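# Unlock and fold the card table's last upright leg

## Task

Release the lock on the one card-table leg still standing upright and fold that leg down flat to match the other three. It only counts if the leg stays folded without the robot holding it. Afterwards open the grippers and pull the arms away.

## Robot and tools

Robot: two 6-joint arms, left_arm and right_arm, each ending in a parallel gripper. All poses in results use one scene frame. Its origin is on the table top midway between the arms, +z is up, +x points out over the table, and left_arm sits on the +y side. The names left and right are just labels, not sides of any image.

Gripper geometry: the fingers point along the gripper's +z axis and close along its y axis. end_effector_position is the spot between the pads when closed. Closed fingertips reach about 33 mm past it, open ones about 9 mm. Closing pushes the tips roughly 24 mm further from the arm, so keep that clearance above any surface.

execute_actions takes "actions", a list holding at most one item, plus an optional "pictures" boolean (images come by default). An empty list only reports the current state. A move item is {"rows": [...], "steps": n}, with 1 to 15 rows and steps from 1 to 15 (default 15). Each step lasts 1/30 s and uses one row, and the last row repeats if steps outnumber rows. A wait item is {"steps": n} with n up to 300. It sends nothing and returns once n steps have passed since the previous result, counting your reply time. A refused call sends nothing at all.

Row layout: one flat list of 18 numbers covering both arms, even if only one moves. The first 9 belong to left_arm and the next 9 to right_arm. For each arm the order is waist, shoulder, elbow, forearm roll, wrist pitch, wrist roll, then gripper position, force_limit, speed. The six joint values are absolute target angles in radians, on the same scale as the Joint positions line. They are not offsets. Stated ranges: waist -3.491 to 3.491, shoulder -3.140 to 3.140, elbow -1.187 to 4.328, forearm roll -3.316 to 3.316, wrist pitch -3.140 to 3.140, wrist roll -3.927 to 3.927. The real ends can differ by up to 0.010 rad. A call is refused if a target is more than 0.010 rad outside a range and also further out than that joint's last reported angle. A target beyond the real end is clipped to the end, and the result may then say "joint sent to its limit", possibly about an earlier action. No such line does not prove there is more room.

The three gripper values are each in [-1, 1] and are absolute settings. position: +1 is fully open (140 mm), the pads touch near -0.8, and -1 closes until blocked. force_limit for parts up to 40 mm wide: about 14 N at -1, 60 N at 0, 107 N at +1. speed of the gap: about 30 mm/s at -1, 140 at 0, 250 at +1. A 0 is a real command, so to leave a gripper unchanged resend its previous three values.

Motion: joint targets advance at most 2.62 rad/s (waist, shoulder), 3.14 (elbow) or 3.93 (the three wrist joints), with 0.5 s to get up to speed. All joints of an arm are slowed together so they arrive at the same time. Each target is held within a lead of the measured angle: 0.805 rad for waist and shoulder, 0.966 for elbow, 1.21 for wrist joints. If the targets would move the gripper more than 70 mm from where it is, they are all scaled back. Between calls the arms keep heading for the last row sent until they have nearly stopped or a step is HELD.

Results: the state line gives each arm's gripper position in metres and orientation as a wxyz quaternion. At long reach the printed position may be off. Joint positions and Joint velocities come as one block per arm, in column order (rad, rad/s). object_status: 0 moving, 1 blocked while opening, 2 blocked while closing (a grip), 3 reached the target or pads met (a thin part may still be held). A grip is confirmed only by status 2 after sending -1. Stopped fingers stay put until the position value changes by 0.01 or more, or the object slips away. To squeeze harder while gripping, raise force_limit and switch position between -1 and -0.98. position_measured is in counts, from 3 (open) to 230 (pads meeting), and is not linear in mm. Flange force is the estimated outside force on the gripper, including held weight. It is noisy, especially after sudden stops, and shows "no reading" near singular poses. HELD marks steps where your row was partly or wholly not sent. "joint command not followed" means the clearance check altered or blocked joint targets while the rest of the row still ran.

Faults: contact torque at a joint's load limit (150 N m for waist, shoulder and elbow, 37.6 for the wrist joints, held weight included) stops that arm for 10 s and drops the rest of the call. An outside force of 150 N anywhere on the arm does the same. MOTOR HOT warns of heating from sustained load, and an OVER-TEMPERATURE FAULT brakes the arm until it cools. Avoid every stop.

Avoid: pushing things off or out of the work area, which fails the task. Also avoid drops, slips, slams, hard hits or very hard pushes, and letting the arms collide or press on each other. Loose objects may occasionally be nudged by outside pushes.

zoom_image: camera (cam_high, cam_low, cam_left_wrist, cam_right_wrist, all 504x504) and region [x0, y0, x1, y1] in that camera's pixels with the origin top-left, at most 504 by 504. It enlarges the latest image.

finished_scene: pass the current scene's number. It ends the scene for good, and the result says whether the goal holds. Answering without any tool call ends all remaining work.

Each tool is called after "Emit:" in YAML: its name, and indented under it one key for each argument.

## Session

Emit:
execute_actions:
  actions: []

Scene clock: 0.00 s of 4050.00 s.
left_arm: end_effector_position=(+0.6074, +0.8161, +0.3211) position_measured=3 object_status=3 end_effector_quat_wxyz=(-0.172, +0.909, -0.173, +0.339) | right_arm: end_effector_position=(+0.2069, -0.8292, +0.1907) position_measured=3 object_status=3 end_effector_quat_wxyz=(+0.001, -0.604, +0.797, -0.013)
Joint positions: left_arm=[ 0.959  0.097 -0.11   0.58  -0.756  0.046] | right_arm=[-1.076  0.006 -0.106 -0.001 -1.434  0.627]
Joint velocities: left_arm=[ 0.001  0.    -0.001  0.    -0.    -0.   ] | right_arm=[-0.001  0.    -0.     0.001 -0.    -0.   ]
Flange force (N, the push that the arm receives, along the gripper's own x y z axes): no reading

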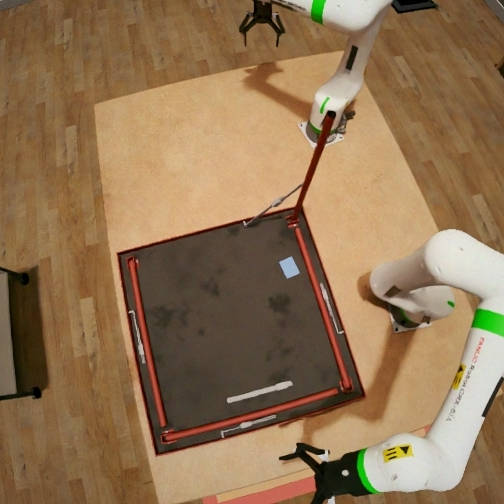

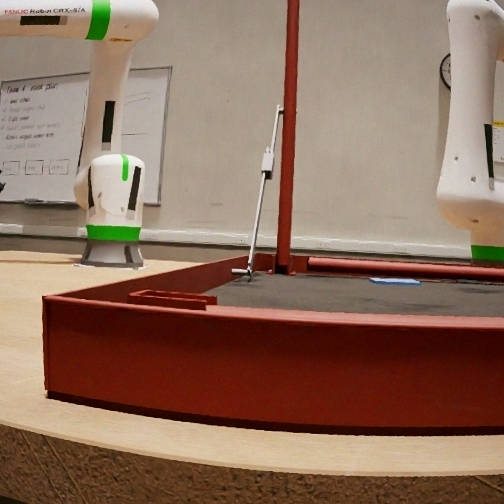

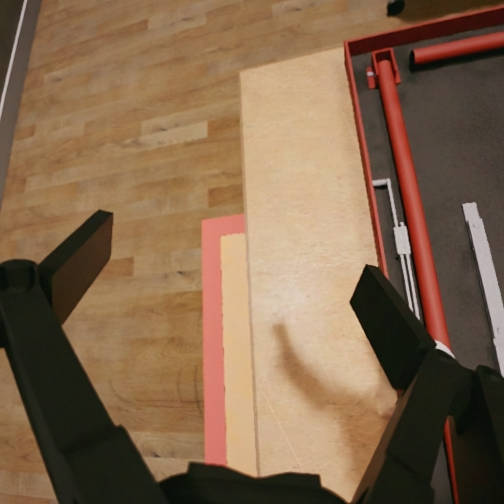

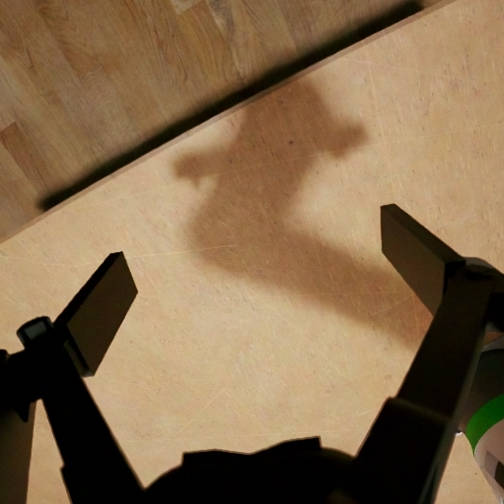

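Emit:
zoom_image:
  camera: "cam_high"
  region: [230,160,330,250]

Emit:
zoom_image:
  camera: "cam_low"
  region: [210,90,330,290]

Emit:
zoom_image:
  camera: "cam_left_wrist"
  region: [350,160,450,320]

Region (230, 160, 330, 250) of cam_high's 504x504 image, scaled by 5.040, with more detail than that image has; it fills the top 454 rows of this view, and the rest is white.

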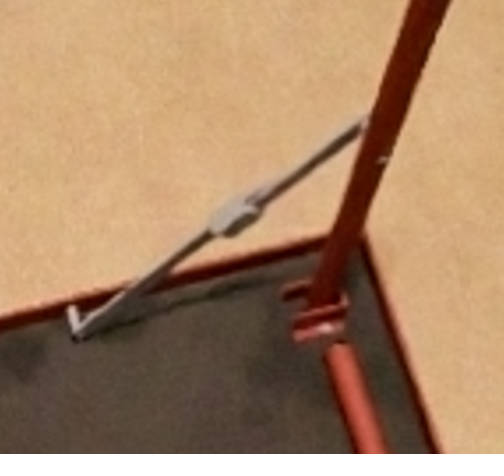

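Region (210, 90, 330, 290) of cam_low's 504x504 image, scaled by 2.520, with more detail than that image has; it fills the left 302 columns of this view, and the rest is white.

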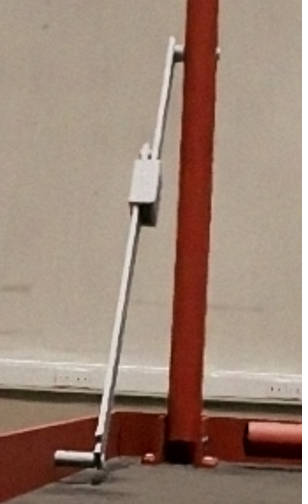

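Region (350, 160, 450, 320) of cam_left_wrist's 504x504 image, scaled by 3.150, with more detail than that image has; it fills the left 315 columns of this view, and the rest is white.

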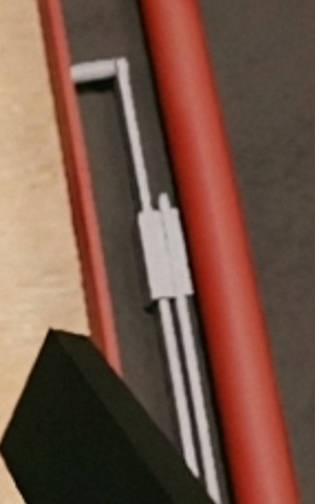

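Emit:
execute_actions:
  actions:
    - {"rows":[[0.959,0.097,-0.11,0.58,-0.756,0.046,1,0,0,0.2,0,0.2,0,-1.77,0,1,0,0]]}
  pictures: false

Emit:
execute_actions:
  actions:
    - {"steps":45}

Scene clock: 8.73 s of 4050.00 s.
left_arm: end_effector_position=(+0.6073, +0.8164, +0.3209) position_measured=3 object_status=3 end_effector_quat_wxyz=(-0.172, +0.909, -0.173, +0.339) | right_arm: end_effector_position=(+0.3285, -0.7553, +0.2361) position_measured=3 object_status=3 end_effector_quat_wxyz=(+0.003, -0.643, +0.766, -0.008)
Joint positions: left_arm=[ 0.959  0.097 -0.11   0.58  -0.756  0.046] | right_arm=[-0.763  0.004 -0.001 -0.001 -1.548  0.413]
Joint velocities: left_arm=[ 0.     0.    -0.    -0.002  0.001 -0.   ] | right_arm=[ 0.795 -0.004  0.213  0.    -0.234 -0.437]
Flange force (N, the push that the arm receives, along the gripper's own x y z axes): left_arm=[5.9 0.2 -0.3] | right_arm=[0.9 -1.7 -1.5]
Steps of this call (steps 1 to 90: nothing new was sent; then 5.23 s passed at rest; steps 91 to 105: all 15 steps of this action). Readings (joint positions | what the end effector reports):
91: left_arm=[0.959 0.097 -0.110 0.580 -0.756 0.046] | right_arm=[-1.076 0.006 -0.105 -0.001 -1.434 0.627] | left_arm position_measured=3 object_status=3 | right_arm position_measured=3 object_status=3
92: left_arm=[0.959 0.097 -0.110 0.580 -0.756 0.046] | right_arm=[-1.073 0.006 -0.105 -0.001 -1.435 0.625] | left_arm position_measured=3 object_status=3 | right_arm position_measured=3 object_status=3
94: left_arm=[0.959 0.097 -0.110 0.580 -0.756 0.046] | right_arm=[-1.051 0.006 -0.096 -0.001 -1.445 0.607] | left_arm position_measured=3 object_status=3 | right_arm position_measured=3 object_status=3
98: left_arm=[0.959 0.097 -0.110 0.580 -0.756 0.046] | right_arm=[-0.949 0.005 -0.059 -0.001 -1.486 0.530] | left_arm position_measured=3 object_status=3 | right_arm position_measured=3 object_status=3
105: the state above

Scene clock: 10.23 s of 4050.00 s.
left_arm: end_effector_position=(+0.6073, +0.8164, +0.3209) position_measured=3 object_status=3 end_effector_quat_wxyz=(-0.172, +0.909, -0.173, +0.339) | right_arm: end_effector_position=(+0.4759, -0.3711, +0.3239) position_measured=3 object_status=3 end_effector_quat_wxyz=(-0.000, +0.827, -0.563, +0.000)
Joint positions: left_arm=[ 0.959  0.097 -0.11   0.58  -0.756  0.046] | right_arm=[ 0.2  -0.    0.2   0.   -1.77  0.  ]
Joint velocities: left_arm=[-0.001 -0.     0.    -0.001  0.    -0.   ] | right_arm=[ 0.001  0.001  0.     0.    -0.     0.   ]
Flange force (N, the push that the arm receives, along the gripper's own x y z axes): left_arm=[5.2 -0.9 -2.2] | right_arm=[-2.1 0.2 1.5]
Steps of this call (steps 1 to 45: the robot went on to your last target). Readings (joint positions | what the end effector reports):
1: left_arm=[0.959 0.097 -0.110 0.580 -0.756 0.046] | right_arm=[-0.736 0.004 0.006 -0.001 -1.556 0.399] | left_arm position_measured=3 object_status=3 | right_arm position_measured=3 object_status=3
2: left_arm=[0.959 0.097 -0.110 0.580 -0.756 0.046] | right_arm=[-0.709 0.004 0.012 -0.001 -1.564 0.385] | left_arm position_measured=3 object_status=3 | right_arm position_measured=3 object_status=3
4: left_arm=[0.959 0.097 -0.110 0.580 -0.756 0.046] | right_arm=[-0.655 0.003 0.026 -0.001 -1.578 0.358] | left_arm position_measured=3 object_status=3 | right_arm position_measured=3 object_status=3
8: left_arm=[0.959 0.097 -0.110 0.580 -0.756 0.046] | right_arm=[-0.547 0.003 0.049 -0.001 -1.604 0.309] | left_arm position_measured=3 object_status=3 | right_arm position_measured=3 object_status=3
45: the state above

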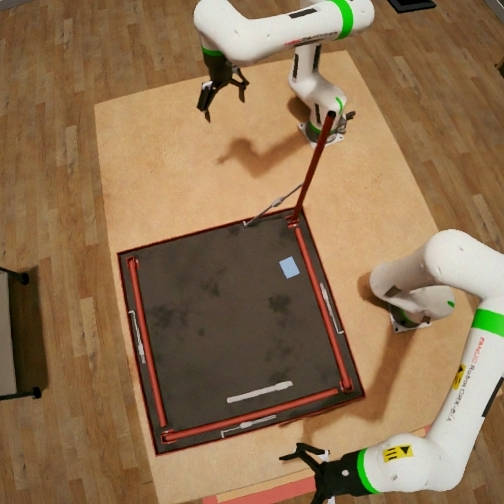

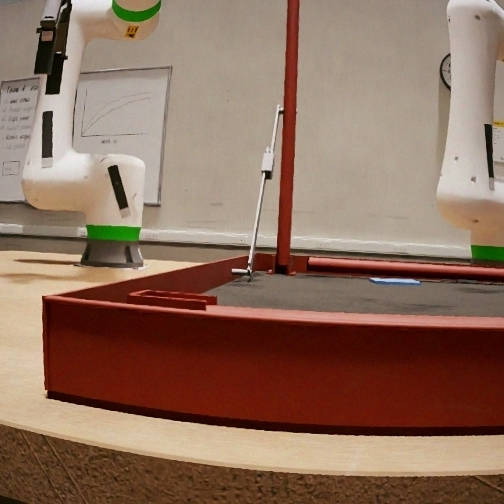

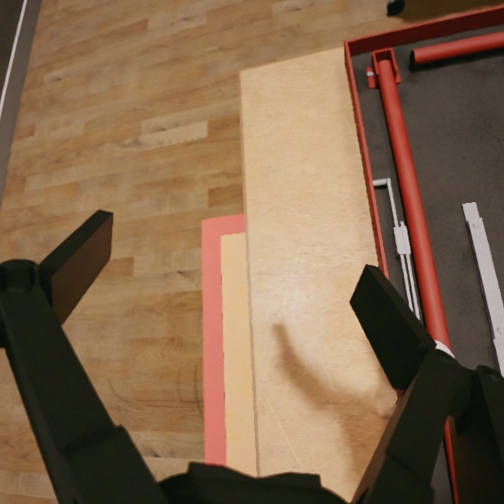

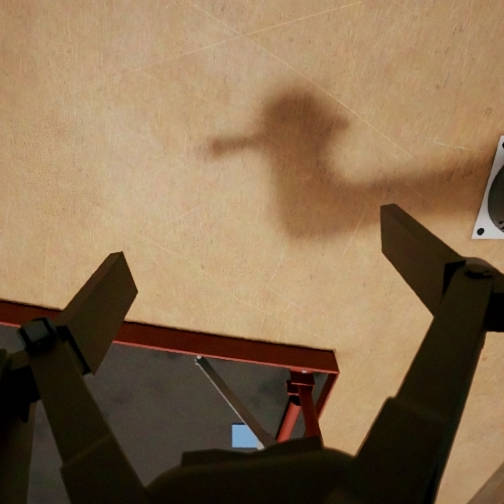

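Emit:
execute_actions:
  actions:
    - {"rows":[[0.959,0.097,-0.11,0.58,-0.756,0.046,1,0,0,-0.2,0.2,0.5,-3.1416,2.08,1.85,0.2,0,0]]}
  pictures: false

Emit:
execute_actions:
  actions:
    - {"steps":110}
  pictures: false

Emit:
execute_actions:
  actions:
    - {"rows":[[0.959,0.097,-0.11,0.58,-0.756,0.046,1,0,0,0.31,0.36,0.517,-3.1416,2.08,1.85,0.2,0,0]]}
  pictures: false

Emit:
execute_actions:
  actions:
    - {"steps":20}

Scene clock: 19.87 s of 4050.00 s.
left_arm: end_effector_position=(+0.6073, +0.8164, +0.3209) position_measured=3 object_status=3 end_effector_quat_wxyz=(-0.172, +0.909, -0.173, +0.339) | right_arm: end_effector_position=(+0.6004, -0.2437, +0.3410) position_measured=103 object_status=0 end_effector_quat_wxyz=(-0.270, +0.862, -0.427, +0.022)
Joint positions: left_arm=[ 0.959  0.097 -0.11   0.58  -0.756  0.046] | right_arm=[ 0.089  0.056  0.284 -0.376 -1.395  0.376]
Joint velocities: left_arm=[ 0. -0.  0. -0. -0. -0.] | right_arm=[-0.224  0.111  0.167 -0.88   0.884  0.881]
Flange force (N, the push that the arm receives, along the gripper's own x y z axes): left_arm=[2.9 1.9 -3.2] | right_arm=[1.7 -3.4 0.2]
Steps of this call (steps 1 to 15: the robot went on to your last target; steps 16 to 90: nothing new was sent; then 6.13 s passed at rest; steps 91 to 105: all 15 steps of this action). Readings (joint positions | what the end effector reports):
91: left_arm=[0.959 0.097 -0.110 0.580 -0.756 0.046] | right_arm=[0.200 0.000 0.200 -0.000 -1.770 -0.000] | left_arm position_measured=3 object_status=3 | right_arm position_measured=3 object_status=0
92: left_arm=[0.959 0.097 -0.110 0.580 -0.756 0.046] | right_arm=[0.199 0.001 0.201 -0.004 -1.767 0.004] | left_arm position_measured=3 object_status=3 | right_arm position_measured=6 object_status=0
94: left_arm=[0.959 0.097 -0.110 0.580 -0.756 0.046] | right_arm=[0.188 0.006 0.209 -0.038 -1.733 0.038] | left_arm position_measured=3 object_status=3 | right_arm position_measured=21 object_status=0
98: left_arm=[0.959 0.097 -0.110 0.580 -0.756 0.046] | right_arm=[0.147 0.027 0.240 -0.165 -1.606 0.165] | left_arm position_measured=3 object_status=3 | right_arm position_measured=52 object_status=0
105: the state above

Scene clock: 23.53 s of 4050.00 s.
left_arm: end_effector_position=(+0.6073, +0.8164, +0.3209) position_measured=3 object_status=3 end_effector_quat_wxyz=(-0.172, +0.909, -0.173, +0.339) | right_arm: end_effector_position=(+0.4571, -0.2851, +0.3651) position_measured=104 object_status=3 end_effector_quat_wxyz=(-0.103, -0.127, +0.986, +0.016)
Joint positions: left_arm=[ 0.959  0.097 -0.11   0.58  -0.756  0.046] | right_arm=[-0.2    0.2    0.5   -3.142  2.08   1.85 ]
Joint velocities: left_arm=[ 0.     0.     0.     0.    -0.001  0.   ] | right_arm=[ 0.001  0.    -0.     0.     0.    -0.   ]
Flange force (N, the push that the arm receives, along the gripper's own x y z axes): left_arm=[4.2 2.8 -1.2] | right_arm=[-0.1 1.7 0.2]
Steps of this call (steps 1 to 110: the robot went on to your last target). Readings (joint positions | what the end effector reports):
1: left_arm=[0.959 0.097 -0.110 0.580 -0.756 0.046] | right_arm=[0.082 0.059 0.289 -0.406 -1.365 0.406] | left_arm position_measured=3 object_status=3 | right_arm position_measured=104 object_status=0
2: left_arm=[0.959 0.097 -0.110 0.580 -0.756 0.046] | right_arm=[0.074 0.063 0.295 -0.436 -1.335 0.436] | left_arm position_measured=3 object_status=3 | right_arm position_measured=104 object_status=0
4: left_arm=[0.959 0.097 -0.110 0.580 -0.756 0.046] | right_arm=[0.060 0.070 0.305 -0.496 -1.275 0.496] | left_arm position_measured=3 object_status=3 | right_arm position_measured=104 object_status=0
8: left_arm=[0.959 0.097 -0.110 0.580 -0.756 0.046] | right_arm=[0.034 0.083 0.325 -0.617 -1.153 0.617] | left_arm position_measured=3 object_status=3 | right_arm position_measured=104 object_status=3
110: the state above

Scene clock: 24.03 s of 4050.00 s.
left_arm: end_effector_position=(+0.6073, +0.8164, +0.3209) position_measured=3 object_status=3 end_effector_quat_wxyz=(-0.172, +0.909, -0.173, +0.339) | right_arm: end_effector_position=(+0.4157, -0.1529, +0.3256) position_measured=104 object_status=3 end_effector_quat_wxyz=(-0.149, -0.281, +0.948, -0.001)
Joint positions: left_arm=[ 0.959  0.097 -0.11   0.58  -0.756  0.046] | right_arm=[ 0.121  0.301  0.511 -3.142  2.08   1.85 ]
Joint velocities: left_arm=[ 0.001  0.     0.     0.001 -0.     0.   ] | right_arm=[ 0.799  0.25   0.027 -0.001 -0.    -0.001]
Flange force (N, the push that the arm receives, along the gripper's own x y z axes): left_arm=[5.5 0.2 -0.8] | right_arm=[0.5 6.4 2.7]
Steps of this call (steps 1 to 15: all 15 steps of this action). Readings (joint positions | what the end effector reports):
1: left_arm=[0.959 0.097 -0.110 0.580 -0.756 0.046] | right_arm=[-0.200 0.200 0.500 -3.142 2.080 1.850] | left_arm position_measured=3 object_status=3 | right_arm position_measured=104 object_status=3
2: left_arm=[0.959 0.097 -0.110 0.580 -0.756 0.046] | right_arm=[-0.198 0.201 0.500 -3.142 2.080 1.850] | left_arm position_measured=3 object_status=3 | right_arm position_measured=104 object_status=3
4: left_arm=[0.959 0.097 -0.110 0.580 -0.756 0.046] | right_arm=[-0.175 0.208 0.501 -3.142 2.080 1.850] | left_arm position_measured=3 object_status=3 | right_arm position_measured=104 object_status=3
8: left_arm=[0.959 0.097 -0.110 0.580 -0.756 0.046] | right_arm=[-0.071 0.241 0.504 -3.142 2.080 1.850] | left_arm position_measured=3 object_status=3 | right_arm position_measured=104 object_status=3
15: the state above

Scene clock: 24.70 s of 4050.00 s.
left_arm: end_effector_position=(+0.6073, +0.8164, +0.3209) position_measured=3 object_status=3 end_effector_quat_wxyz=(-0.172, +0.909, -0.173, +0.339) | right_arm: end_effector_position=(+0.3697, -0.0817, +0.3013) position_measured=104 object_status=3 end_effector_quat_wxyz=(-0.174, -0.368, +0.913, -0.018)
Joint positions: left_arm=[ 0.959  0.097 -0.11   0.58  -0.756  0.046] | right_arm=[ 0.31   0.36   0.517 -3.142  2.08   1.85 ]
Joint velocities: left_arm=[ 0.001 -0.    -0.    -0.001  0.     0.   ] | right_arm=[-0.001  0.001 -0.     0.     0.001  0.   ]
Flange force (N, the push that the arm receives, along the gripper's own x y z axes): left_arm=[7.3 -1.4 -1.6] | right_arm=[0.3 1.6 0.5]
Steps of this call (steps 1 to 20: the robot went on to your last target). Readings (joint positions | what the end effector reports):
1: left_arm=[0.959 0.097 -0.110 0.580 -0.756 0.046] | right_arm=[0.148 0.309 0.512 -3.142 2.080 1.850] | left_arm position_measured=3 object_status=3 | right_arm position_measured=104 object_status=3
2: left_arm=[0.959 0.097 -0.110 0.580 -0.756 0.046] | right_arm=[0.175 0.318 0.512 -3.142 2.080 1.850] | left_arm position_measured=3 object_status=3 | right_arm position_measured=104 object_status=3
4: left_arm=[0.959 0.097 -0.110 0.580 -0.756 0.046] | right_arm=[0.228 0.334 0.514 -3.142 2.080 1.850] | left_arm position_measured=3 object_status=3 | right_arm position_measured=104 object_status=3
8: left_arm=[0.959 0.097 -0.110 0.580 -0.756 0.046] | right_arm=[0.301 0.357 0.517 -3.142 2.080 1.850] | left_arm position_measured=3 object_status=3 | right_arm position_measured=104 object_status=3
20: the state above

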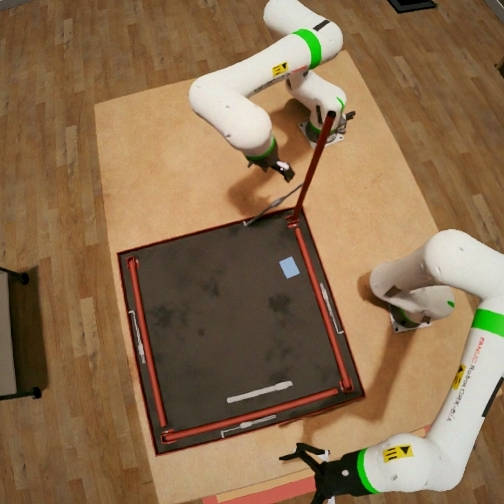

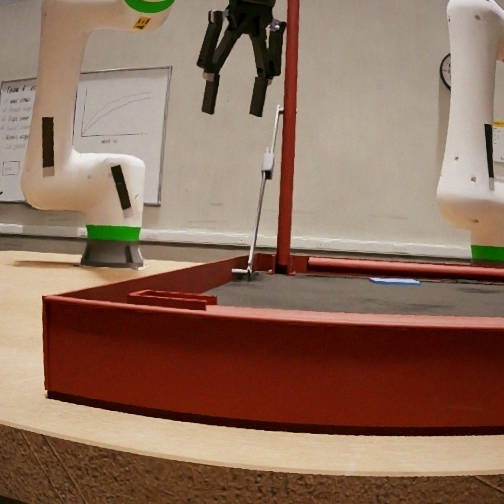

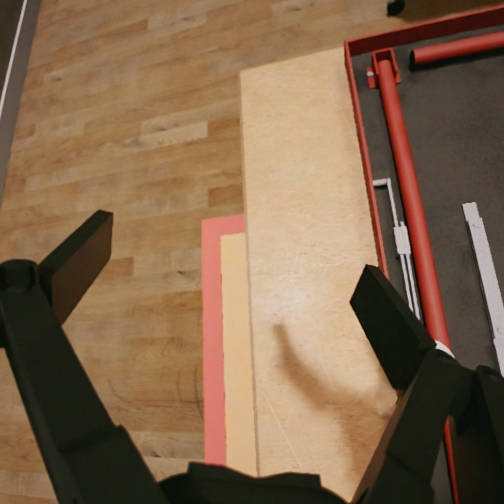

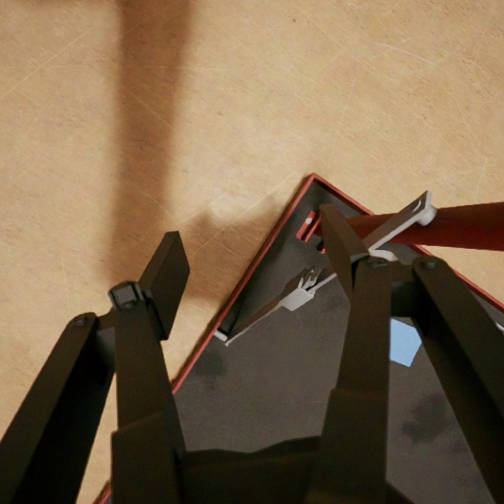

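Emit:
execute_actions:
  actions:
    - {"rows":[[0.959,0.097,-0.11,0.58,-0.756,0.046,1,0,0,0.05,0.36,0.517,-3.1416,2.08,1.85,0.2,0,0]]}
  pictures: false

Emit:
execute_actions:
  actions:
    - {"rows":[[0.959,0.097,-0.11,0.58,-0.756,0.046,1,0,0,0.1,0.44,0.604,-3.1416,2.05,-1.95,0.2,0,0]]}
  pictures: false

Emit:
execute_actions:
  actions:
    - {"steps":40}
  pictures: false

Emit:
execute_actions:
  actions:
    - {"rows":[[0.959,0.097,-0.11,0.58,-0.756,0.046,1,0,0,0.38,0.475,0.604,-3.1416,2.02,-1.95,0.2,0,0]]}
  pictures: false

Emit:
execute_actions:
  actions:
    - {"steps":12}

Scene clock: 30.60 s of 4050.00 s.
left_arm: end_effector_position=(+0.6073, +0.8164, +0.3209) position_measured=3 object_status=3 end_effector_quat_wxyz=(-0.172, +0.909, -0.173, +0.339) | right_arm: end_effector_position=(+0.4411, -0.1774, +0.3013) position_measured=104 object_status=3 end_effector_quat_wxyz=(-0.175, -0.247, +0.953, +0.004)
Joint positions: left_arm=[ 0.959  0.097 -0.11   0.58  -0.756  0.046] | right_arm=[ 0.052  0.36   0.517 -3.142  2.08   1.85 ]
Joint velocities: left_arm=[-0.001  0.    -0.001  0.001  0.    -0.   ] | right_arm=[-0.105 -0.001  0.    -0.    -0.001 -0.   ]
Flange force (N, the push that the arm receives, along the gripper's own x y z axes): left_arm=[6.8 0.0 -0.4] | right_arm=[5.6 -18.1 -0.3]
Steps of this call (steps 1 to 15: the robot went on to your last target; steps 16 to 90: nothing new was sent; then 2.40 s passed at rest; steps 91 to 105: all 15 steps of this action). Readings (joint positions | what the end effector reports):
91: left_arm=[0.959 0.097 -0.110 0.580 -0.756 0.046] | right_arm=[0.310 0.360 0.517 -3.142 2.080 1.850] | left_arm position_measured=3 object_status=3 | right_arm position_measured=104 object_status=3
92: left_arm=[0.959 0.097 -0.110 0.580 -0.756 0.046] | right_arm=[0.308 0.360 0.517 -3.142 2.080 1.850] | left_arm position_measured=3 object_status=3 | right_arm position_measured=104 object_status=3
94: left_arm=[0.959 0.097 -0.110 0.580 -0.756 0.046] | right_arm=[0.286 0.360 0.517 -3.142 2.080 1.850] | left_arm position_measured=3 object_status=3 | right_arm position_measured=104 object_status=3
98: left_arm=[0.959 0.097 -0.110 0.580 -0.756 0.046] | right_arm=[0.182 0.360 0.517 -3.142 2.080 1.850] | left_arm position_measured=3 object_status=3 | right_arm position_measured=104 object_status=3
105: the state above

Scene clock: 31.10 s of 4050.00 s.
left_arm: end_effector_position=(+0.6073, +0.8164, +0.3209) position_measured=3 object_status=3 end_effector_quat_wxyz=(-0.172, +0.909, -0.173, +0.339) | right_arm: end_effector_position=(+0.4597, -0.1592, +0.2930) position_measured=104 object_status=3 end_effector_quat_wxyz=(-0.150, +0.151, +0.975, -0.065)
Joint positions: left_arm=[ 0.959  0.097 -0.11   0.58  -0.756  0.046] | right_arm=[ 0.081  0.409  0.571 -3.142  2.061  1.006]
Joint velocities: left_arm=[-0.    -0.    -0.001  0.    -0.     0.   ] | right_arm=[ 0.084  0.136  0.147 -0.001 -0.05  -3.552]
Flange force (N, the push that the arm receives, along the gripper's own x y z axes): left_arm=[5.1 -1.3 -2.2] | right_arm=[2.8 4.8 0.3]
Steps of this call (steps 1 to 15: all 15 steps of this action). Readings (joint positions | what the end effector reports):
1: left_arm=[0.959 0.097 -0.110 0.580 -0.756 0.046] | right_arm=[0.051 0.360 0.517 -3.142 2.080 1.850] | left_arm position_measured=3 object_status=3 | right_arm position_measured=104 object_status=3
2: left_arm=[0.959 0.097 -0.110 0.580 -0.756 0.046] | right_arm=[0.051 0.360 0.517 -3.142 2.080 1.846] | left_arm position_measured=3 object_status=3 | right_arm position_measured=104 object_status=3
4: left_arm=[0.959 0.097 -0.110 0.580 -0.756 0.046] | right_arm=[0.052 0.362 0.520 -3.142 2.080 1.812] | left_arm position_measured=3 object_status=3 | right_arm position_measured=104 object_status=3
8: left_arm=[0.959 0.097 -0.110 0.580 -0.756 0.046] | right_arm=[0.059 0.373 0.532 -3.142 2.075 1.641] | left_arm position_measured=3 object_status=3 | right_arm position_measured=104 object_status=3
15: the state above

Scene clock: 32.43 s of 4050.00 s.
left_arm: end_effector_position=(+0.6073, +0.8164, +0.3209) position_measured=3 object_status=3 end_effector_quat_wxyz=(-0.172, +0.909, -0.173, +0.339) | right_arm: end_effector_position=(+0.4703, -0.1469, +0.2872) position_measured=104 object_status=3 end_effector_quat_wxyz=(+0.050, +0.986, -0.051, -0.149)
Joint positions: left_arm=[ 0.959  0.097 -0.11   0.58  -0.756  0.046] | right_arm=[ 0.1    0.44   0.604 -3.142  2.05  -1.95 ]
Joint velocities: left_arm=[ 0.001  0.     0.     0.    -0.     0.   ] | right_arm=[-0.001  0.001  0.     0.    -0.     0.001]
Flange force (N, the push that the arm receives, along the gripper's own x y z axes): left_arm=[5.3 -0.1 -3.2] | right_arm=[-2.6 0.1 2.0]
Steps of this call (steps 1 to 40: the robot went on to your last target). Readings (joint positions | what the end effector reports):
1: left_arm=[0.959 0.097 -0.110 0.580 -0.756 0.046] | right_arm=[0.084 0.414 0.576 -3.142 2.060 0.885] | left_arm position_measured=3 object_status=3 | right_arm position_measured=104 object_status=3
2: left_arm=[0.959 0.097 -0.110 0.580 -0.756 0.046] | right_arm=[0.086 0.417 0.580 -3.142 2.058 0.764] | left_arm position_measured=3 object_status=3 | right_arm position_measured=104 object_status=3
4: left_arm=[0.959 0.097 -0.110 0.580 -0.756 0.046] | right_arm=[0.090 0.424 0.586 -3.142 2.056 0.524] | left_arm position_measured=3 object_status=3 | right_arm position_measured=104 object_status=3
8: left_arm=[0.959 0.097 -0.110 0.580 -0.756 0.046] | right_arm=[0.095 0.431 0.595 -3.142 2.053 0.047] | left_arm position_measured=3 object_status=3 | right_arm position_measured=104 object_status=3
40: the state above

Scene clock: 32.93 s of 4050.00 s.
left_arm: end_effector_position=(+0.6073, +0.8164, +0.3209) position_measured=3 object_status=3 end_effector_quat_wxyz=(-0.172, +0.909, -0.173, +0.339) | right_arm: end_effector_position=(+0.3965, -0.0333, +0.2672) position_measured=104 object_status=3 end_effector_quat_wxyz=(+0.071, +0.984, +0.083, -0.143)
Joint positions: left_arm=[ 0.959  0.097 -0.11   0.58  -0.756  0.046] | right_arm=[ 0.371  0.474  0.604 -3.142  2.021 -1.95 ]
Joint velocities: left_arm=[ 0.002 -0.     0.    -0.001 -0.    -0.   ] | right_arm=[ 0.264  0.033 -0.    -0.001 -0.028  0.   ]
Flange force (N, the push that the arm receives, along the gripper's own x y z axes): left_arm=[6.1 -0.2 -0.7] | right_arm=[-7.6 -22.9 0.9]
Steps of this call (steps 1 to 15: all 15 steps of this action). Readings (joint positions | what the end effector reports):
1: left_arm=[0.959 0.097 -0.110 0.580 -0.756 0.046] | right_arm=[0.100 0.440 0.604 -3.142 2.050 -1.950] | left_arm position_measured=3 object_status=3 | right_arm position_measured=104 object_status=3
2: left_arm=[0.959 0.097 -0.110 0.580 -0.756 0.046] | right_arm=[0.103 0.440 0.604 -3.142 2.050 -1.950] | left_arm position_measured=3 object_status=3 | right_arm position_measured=104 object_status=3
4: left_arm=[0.959 0.097 -0.110 0.580 -0.756 0.046] | right_arm=[0.125 0.443 0.604 -3.142 2.047 -1.950] | left_arm position_measured=3 object_status=3 | right_arm position_measured=104 object_status=3
8: left_arm=[0.959 0.097 -0.110 0.580 -0.756 0.046] | right_arm=[0.225 0.456 0.604 -3.142 2.037 -1.950] | left_arm position_measured=3 object_status=3 | right_arm position_measured=104 object_status=3
15: the state above

Scene clock: 33.33 s of 4050.00 s.
left_arm: end_effector_position=(+0.6073, +0.8164, +0.3209) position_measured=3 object_status=3 end_effector_quat_wxyz=(-0.172, +0.909, -0.173, +0.339) | right_arm: end_effector_position=(+0.3935, -0.0298, +0.2665) position_measured=104 object_status=3 end_effector_quat_wxyz=(+0.072, +0.983, +0.087, -0.142)
Joint positions: left_arm=[ 0.959  0.097 -0.11   0.58  -0.756  0.046] | right_arm=[ 0.38   0.475  0.604 -3.142  2.02  -1.95 ]
Joint velocities: left_arm=[-0. -0. -0. -0. -0. -0.] | right_arm=[ 0.     0.001  0.    -0.001 -0.    -0.001]
Flange force (N, the push that the arm receives, along the gripper's own x y z axes): left_arm=[4.5 0.9 -1.6] | right_arm=[-1.6 -1.0 0.7]
Steps of this call (steps 1 to 12: the robot went on to your last target). Readings (joint positions | what the end effector reports):
1: left_arm=[0.959 0.097 -0.110 0.580 -0.756 0.046] | right_arm=[0.377 0.475 0.604 -3.142 2.020 -1.950] | left_arm position_measured=3 object_status=3 | right_arm position_measured=104 object_status=3
2: left_arm=[0.959 0.097 -0.110 0.580 -0.756 0.046] | right_arm=[0.379 0.475 0.604 -3.142 2.020 -1.950] | left_arm position_measured=3 object_status=3 | right_arm position_measured=104 object_status=3
4: left_arm=[0.959 0.097 -0.110 0.580 -0.756 0.046] | right_arm=[0.380 0.475 0.604 -3.142 2.020 -1.950] | left_arm position_measured=3 object_status=3 | right_arm position_measured=104 object_status=3
8: left_arm=[0.959 0.097 -0.110 0.580 -0.756 0.046] | right_arm=[0.380 0.475 0.604 -3.142 2.020 -1.950] | left_arm position_measured=3 object_status=3 | right_arm position_measured=104 object_status=3
12: the state above

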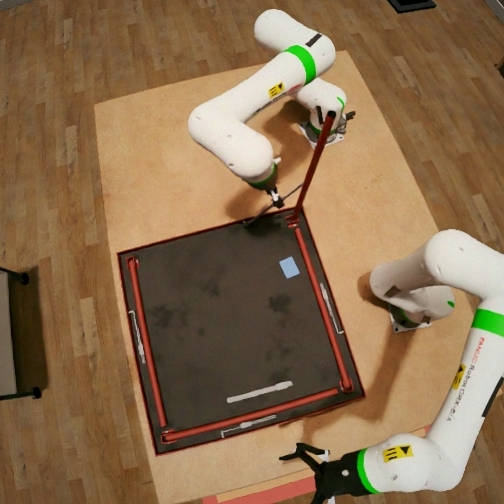

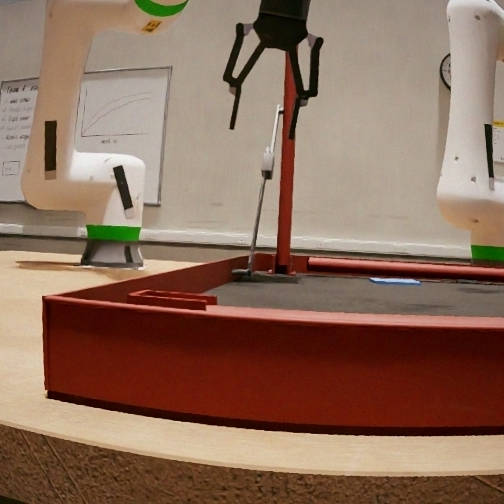

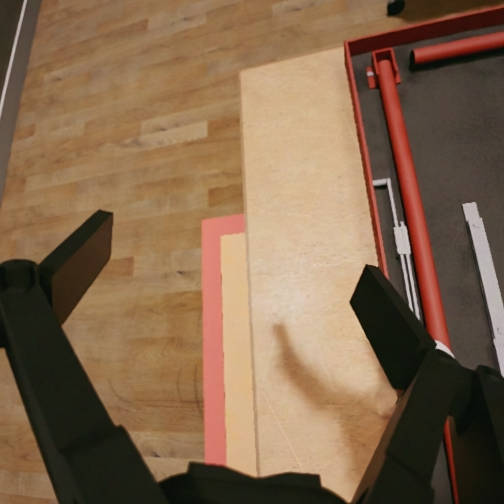

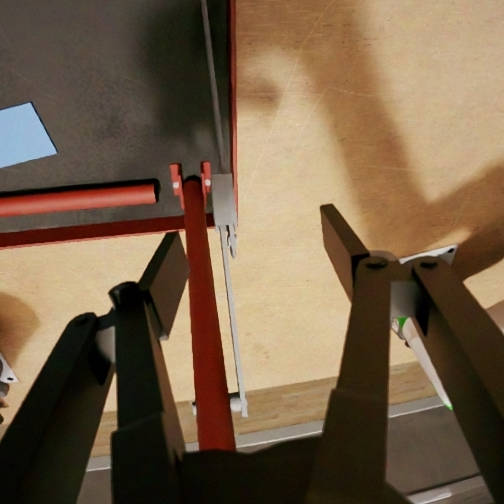

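Emit:
execute_actions:
  actions:
    - {"rows":[[0.959,0.097,-0.11,0.58,-0.756,0.046,1,0,0,0.4,0.429,0.382,-3.1416,1.844,-1.95,0,0,0]]}
  pictures: false

Emit:
execute_actions:
  actions:
    - {"steps":8}

Scene clock: 36.67 s of 4050.00 s.
left_arm: end_effector_position=(+0.6073, +0.8164, +0.3209) position_measured=3 object_status=3 end_effector_quat_wxyz=(-0.172, +0.909, -0.173, +0.339) | right_arm: end_effector_position=(+0.3743, -0.0303, +0.1993) position_measured=129 object_status=3 end_effector_quat_wxyz=(+0.073, +0.982, +0.097, -0.141)
Joint positions: left_arm=[ 0.959  0.097 -0.11   0.58  -0.756  0.046] | right_arm=[ 0.4    0.429  0.382 -3.141  1.844 -1.95 ]
Joint velocities: left_arm=[ 0.001  0.     0.    -0.    -0.001  0.   ] | right_arm=[-0.001  0.001 -0.004 -0.001 -0.002 -0.   ]
Flange force (N, the push that the arm receives, along the gripper's own x y z axes): left_arm=[5.2 1.4 -2.4] | right_arm=[-4.5 1.1 3.7]
Steps of this call (steps 1 to 15: the robot went on to your last target; steps 16 to 85: nothing new was sent; steps 86 to 100: all 15 steps of this action). Readings (joint positions | what the end effector reports):
86: left_arm=[0.959 0.097 -0.110 0.580 -0.756 0.046] | right_arm=[0.380 0.475 0.604 -3.142 2.020 -1.950] | left_arm position_measured=3 object_status=3 | right_arm position_measured=104 object_status=0
87: left_arm=[0.959 0.097 -0.110 0.580 -0.756 0.046] | right_arm=[0.380 0.474 0.601 -3.142 2.017 -1.950] | left_arm position_measured=3 object_status=3 | right_arm position_measured=107 object_status=0
89: left_arm=[0.959 0.097 -0.110 0.580 -0.756 0.046] | right_arm=[0.383 0.469 0.574 -3.142 1.996 -1.950] | left_arm position_measured=3 object_status=3 | right_arm position_measured=122 object_status=0
93: left_arm=[0.959 0.097 -0.110 0.580 -0.756 0.046] | right_arm=[0.394 0.443 0.450 -3.141 1.898 -1.950] | left_arm position_measured=3 object_status=3 | right_arm position_measured=129 object_status=0
100: the state above

Scene clock: 36.93 s of 4050.00 s.
left_arm: end_effector_position=(+0.6073, +0.8164, +0.3209) position_measured=3 object_status=3 end_effector_quat_wxyz=(-0.172, +0.909, -0.173, +0.339) | right_arm: end_effector_position=(+0.3743, -0.0303, +0.1993) position_measured=129 object_status=3 end_effector_quat_wxyz=(+0.073, +0.982, +0.097, -0.142)
Joint positions: left_arm=[ 0.959  0.097 -0.11   0.58  -0.756  0.046] | right_arm=[ 0.4    0.429  0.382 -3.141  1.844 -1.95 ]
Joint velocities: left_arm=[-0.     0.    -0.    -0.     0.001 -0.   ] | right_arm=[-0.    -0.     0.     0.001 -0.     0.   ]
Flange force (N, the push that the arm receives, along the gripper's own x y z axes): left_arm=[5.0 0.4 -1.3] | right_arm=[-1.3 -1.0 -0.2]
Steps of this call (steps 1 to 8: the robot went on to your last target). Readings (joint positions | what the end effector reports):
1: left_arm=[0.959 0.097 -0.110 0.580 -0.756 0.046] | right_arm=[0.400 0.429 0.382 -3.141 1.844 -1.950] | left_arm position_measured=3 object_status=3 | right_arm position_measured=129 object_status=3
2: left_arm=[0.959 0.097 -0.110 0.580 -0.756 0.046] | right_arm=[0.400 0.429 0.382 -3.141 1.844 -1.950] | left_arm position_measured=3 object_status=3 | right_arm position_measured=129 object_status=3
4: left_arm=[0.959 0.097 -0.110 0.580 -0.756 0.046] | right_arm=[0.400 0.429 0.382 -3.141 1.844 -1.950] | left_arm position_measured=3 object_status=3 | right_arm position_measured=129 object_status=3
8: the state above

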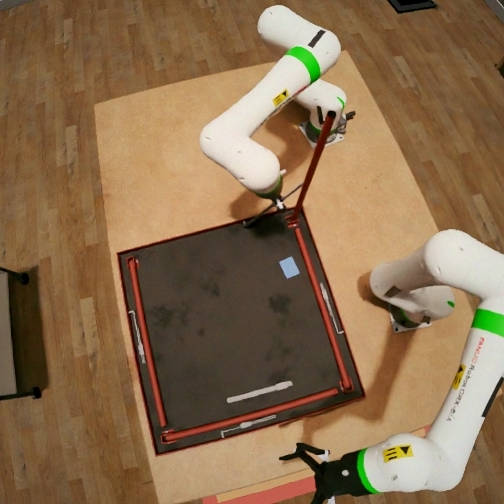

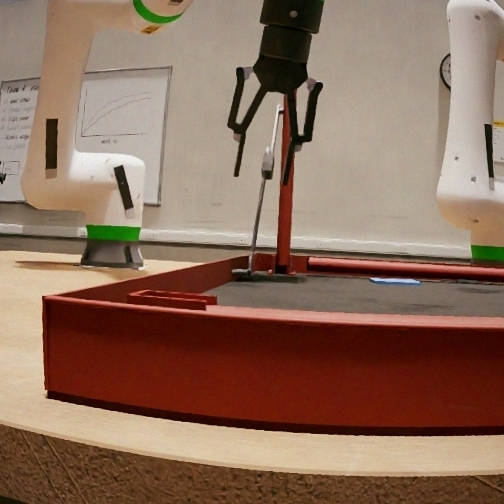

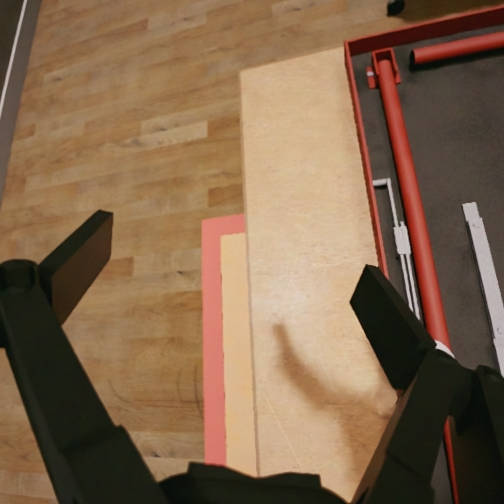

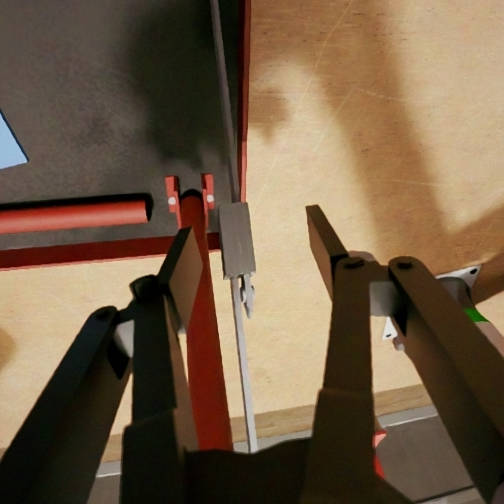

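Emit:
execute_actions:
  actions:
    - {"rows":[[0.959,0.097,-0.11,0.58,-0.756,0.046,1,0,0,0.413,0.435,0.382,-3.1416,1.838,-1.95,-1,0,0]]}
  pictures: false

Emit:
execute_actions:
  actions:
    - {"steps":10}

Scene clock: 38.83 s of 4050.00 s.
left_arm: end_effector_position=(+0.6073, +0.8164, +0.3209) position_measured=3 object_status=3 end_effector_quat_wxyz=(-0.172, +0.909, -0.173, +0.339) | right_arm: end_effector_position=(+0.3711, -0.0244, +0.1957) position_measured=205 object_status=0 end_effector_quat_wxyz=(+0.074, +0.982, +0.103, -0.141)
Joint positions: left_arm=[ 0.959  0.097 -0.11   0.58  -0.756  0.046] | right_arm=[ 0.413  0.435  0.382 -3.142  1.837 -1.95 ]
Joint velocities: left_arm=[-0.001  0.     0.     0.001 -0.    -0.   ] | right_arm=[ 0.     0.    -0.     0.    -0.    -0.001]
Flange force (N, the push that the arm receives, along the gripper's own x y z axes): left_arm=[4.5 1.7 -0.6] | right_arm=[4.1 -17.9 -5.3]
Steps of this call (steps 1 to 15: the robot went on to your last target; steps 16 to 42: nothing new was sent; steps 43 to 57: all 15 steps of this action). Readings (joint positions | what the end effector reports):
43: left_arm=[0.959 0.097 -0.110 0.580 -0.756 0.046] | right_arm=[0.400 0.429 0.382 -3.142 1.844 -1.950] | left_arm position_measured=3 object_status=3 | right_arm position_measured=129 object_status=0
44: left_arm=[0.959 0.097 -0.110 0.580 -0.756 0.046] | right_arm=[0.403 0.430 0.382 -3.142 1.843 -1.950] | left_arm position_measured=3 object_status=3 | right_arm position_measured=132 object_status=0
46: left_arm=[0.959 0.097 -0.110 0.580 -0.756 0.046] | right_arm=[0.410 0.434 0.382 -3.142 1.839 -1.950] | left_arm position_measured=3 object_status=3 | right_arm position_measured=147 object_status=0
50: left_arm=[0.959 0.097 -0.110 0.580 -0.756 0.046] | right_arm=[0.413 0.435 0.382 -3.142 1.838 -1.950] | left_arm position_measured=3 object_status=3 | right_arm position_measured=177 object_status=0
57: the state above

Scene clock: 39.17 s of 4050.00 s.
left_arm: end_effector_position=(+0.6073, +0.8164, +0.3209) position_measured=3 object_status=3 end_effector_quat_wxyz=(-0.172, +0.909, -0.173, +0.339) | right_arm: end_effector_position=(+0.3711, -0.0246, +0.1956) position_measured=205 object_status=2 end_effector_quat_wxyz=(+0.074, +0.982, +0.103, -0.141)
Joint positions: left_arm=[ 0.959  0.097 -0.11   0.58  -0.756  0.046] | right_arm=[ 0.413  0.435  0.382 -3.142  1.838 -1.95 ]
Joint velocities: left_arm=[ 0.     0.    -0.001 -0.     0.     0.   ] | right_arm=[-0.    -0.001  0.     0.     0.001  0.   ]
Flange force (N, the push that the arm receives, along the gripper's own x y z axes): left_arm=[4.3 1.8 -0.5] | right_arm=[2.1 -21.0 -2.9]
Steps of this call (steps 1 to 10: the robot went on to your last target). Readings (joint positions | what the end effector reports):
1: left_arm=[0.959 0.097 -0.110 0.580 -0.756 0.046] | right_arm=[0.413 0.435 0.382 -3.142 1.837 -1.950] | left_arm position_measured=3 object_status=3 | right_arm position_measured=205 object_status=0
2: left_arm=[0.959 0.097 -0.110 0.580 -0.756 0.046] | right_arm=[0.413 0.435 0.382 -3.142 1.837 -1.950] | left_arm position_measured=3 object_status=3 | right_arm position_measured=205 object_status=2
4: left_arm=[0.959 0.097 -0.110 0.580 -0.756 0.046] | right_arm=[0.413 0.435 0.382 -3.142 1.838 -1.950] | left_arm position_measured=3 object_status=3 | right_arm position_measured=205 object_status=2
8: left_arm=[0.959 0.097 -0.110 0.580 -0.756 0.046] | right_arm=[0.413 0.435 0.382 -3.142 1.838 -1.950] | left_arm position_measured=3 object_status=3 | right_arm position_measured=205 object_status=2
10: the state above

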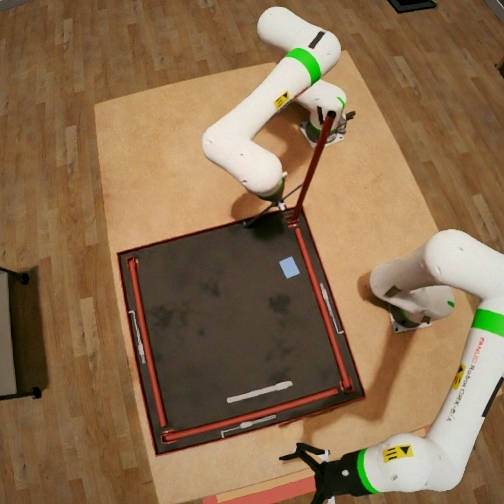

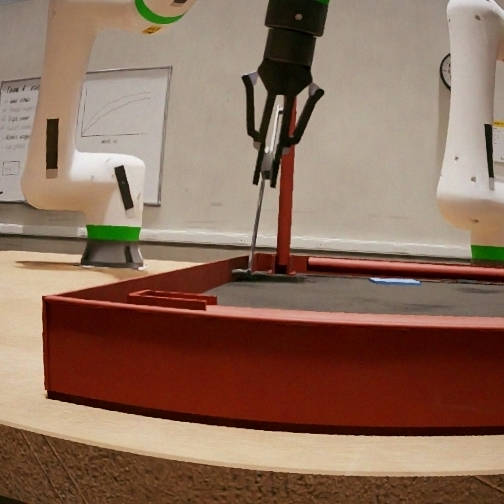

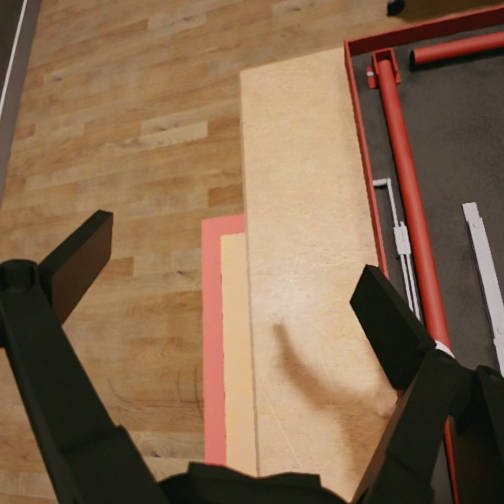

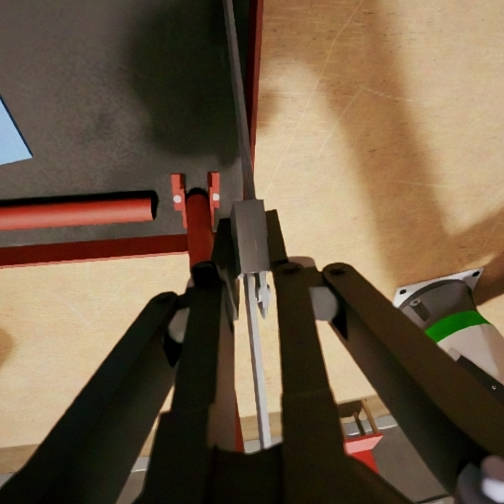

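Emit:
execute_actions:
  actions:
    - {"rows":[[0.959,0.097,-0.11,0.58,-0.756,0.046,1,0,0,0.395,0.508,0.402,-3.1416,1.785,-1.93,-1,0,0]]}

Scene clock: 41.17 s of 4050.00 s.
left_arm: end_effector_position=(+0.6073, +0.8164, +0.3209) position_measured=3 object_status=3 end_effector_quat_wxyz=(-0.172, +0.909, -0.173, +0.339) | right_arm: end_effector_position=(+0.3988, -0.0175, +0.1593) position_measured=205 object_status=2 end_effector_quat_wxyz=(+0.072, +0.982, +0.104, -0.142)
Joint positions: left_arm=[ 0.959  0.097 -0.11   0.58  -0.756  0.046] | right_arm=[ 0.395  0.508  0.402 -3.142  1.785 -1.93 ]
Joint velocities: left_arm=[-0.001 -0.     0.    -0.     0.    -0.001] | right_arm=[-0.     0.001  0.    -0.001 -0.     0.   ]
Flange force (N, the push that the arm receives, along the gripper's own x y z axes): left_arm=[6.3 -0.9 -2.5] | right_arm=[-6.8 23.7 4.1]
Steps of this call (steps 1 to 15: the robot went on to your last target; steps 16 to 45: nothing new was sent; steps 46 to 60: all 15 steps of this action). Readings (joint positions | what the end effector reports):
46: left_arm=[0.959 0.097 -0.110 0.580 -0.756 0.046] | right_arm=[0.413 0.435 0.382 -3.142 1.838 -1.950] | left_arm position_measured=3 object_status=3 | right_arm position_measured=205 object_status=2
47: left_arm=[0.959 0.097 -0.110 0.580 -0.756 0.046] | right_arm=[0.412 0.438 0.383 -3.142 1.836 -1.950] | left_arm position_measured=3 object_status=3 | right_arm position_measured=205 object_status=2
49: left_arm=[0.959 0.097 -0.110 0.580 -0.756 0.046] | right_arm=[0.407 0.460 0.389 -3.141 1.821 -1.943] | left_arm position_measured=3 object_status=3 | right_arm position_measured=205 object_status=2
53: left_arm=[0.959 0.097 -0.110 0.580 -0.756 0.046] | right_arm=[0.395 0.506 0.401 -3.141 1.787 -1.931] | left_arm position_measured=3 object_status=3 | right_arm position_measured=205 object_status=2
60: the state above

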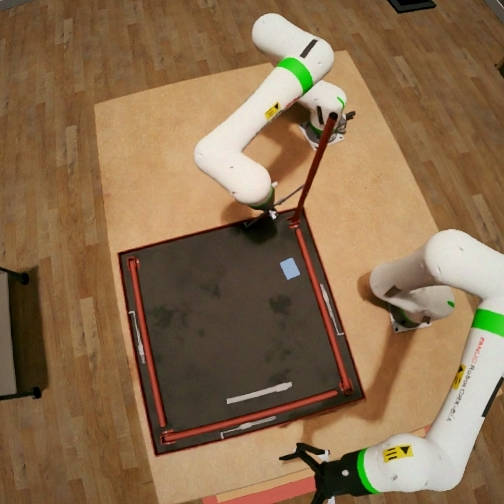

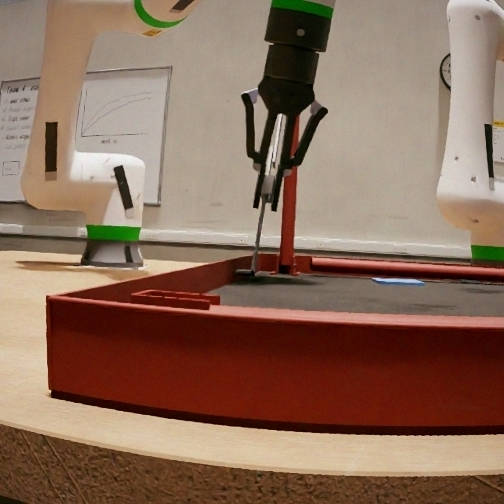

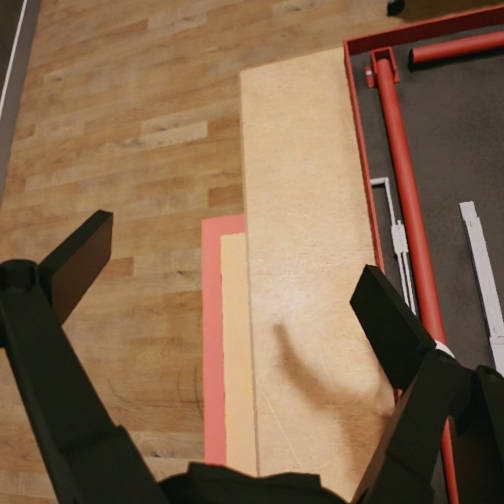

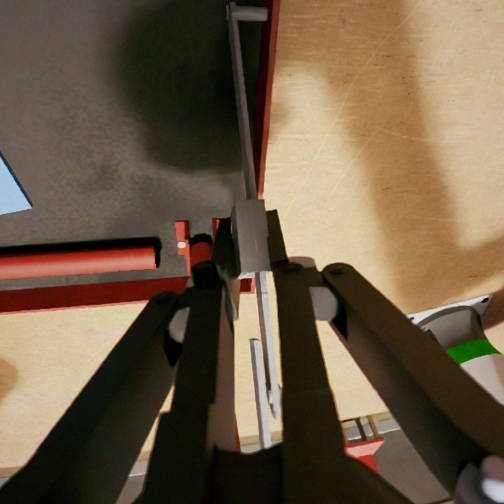

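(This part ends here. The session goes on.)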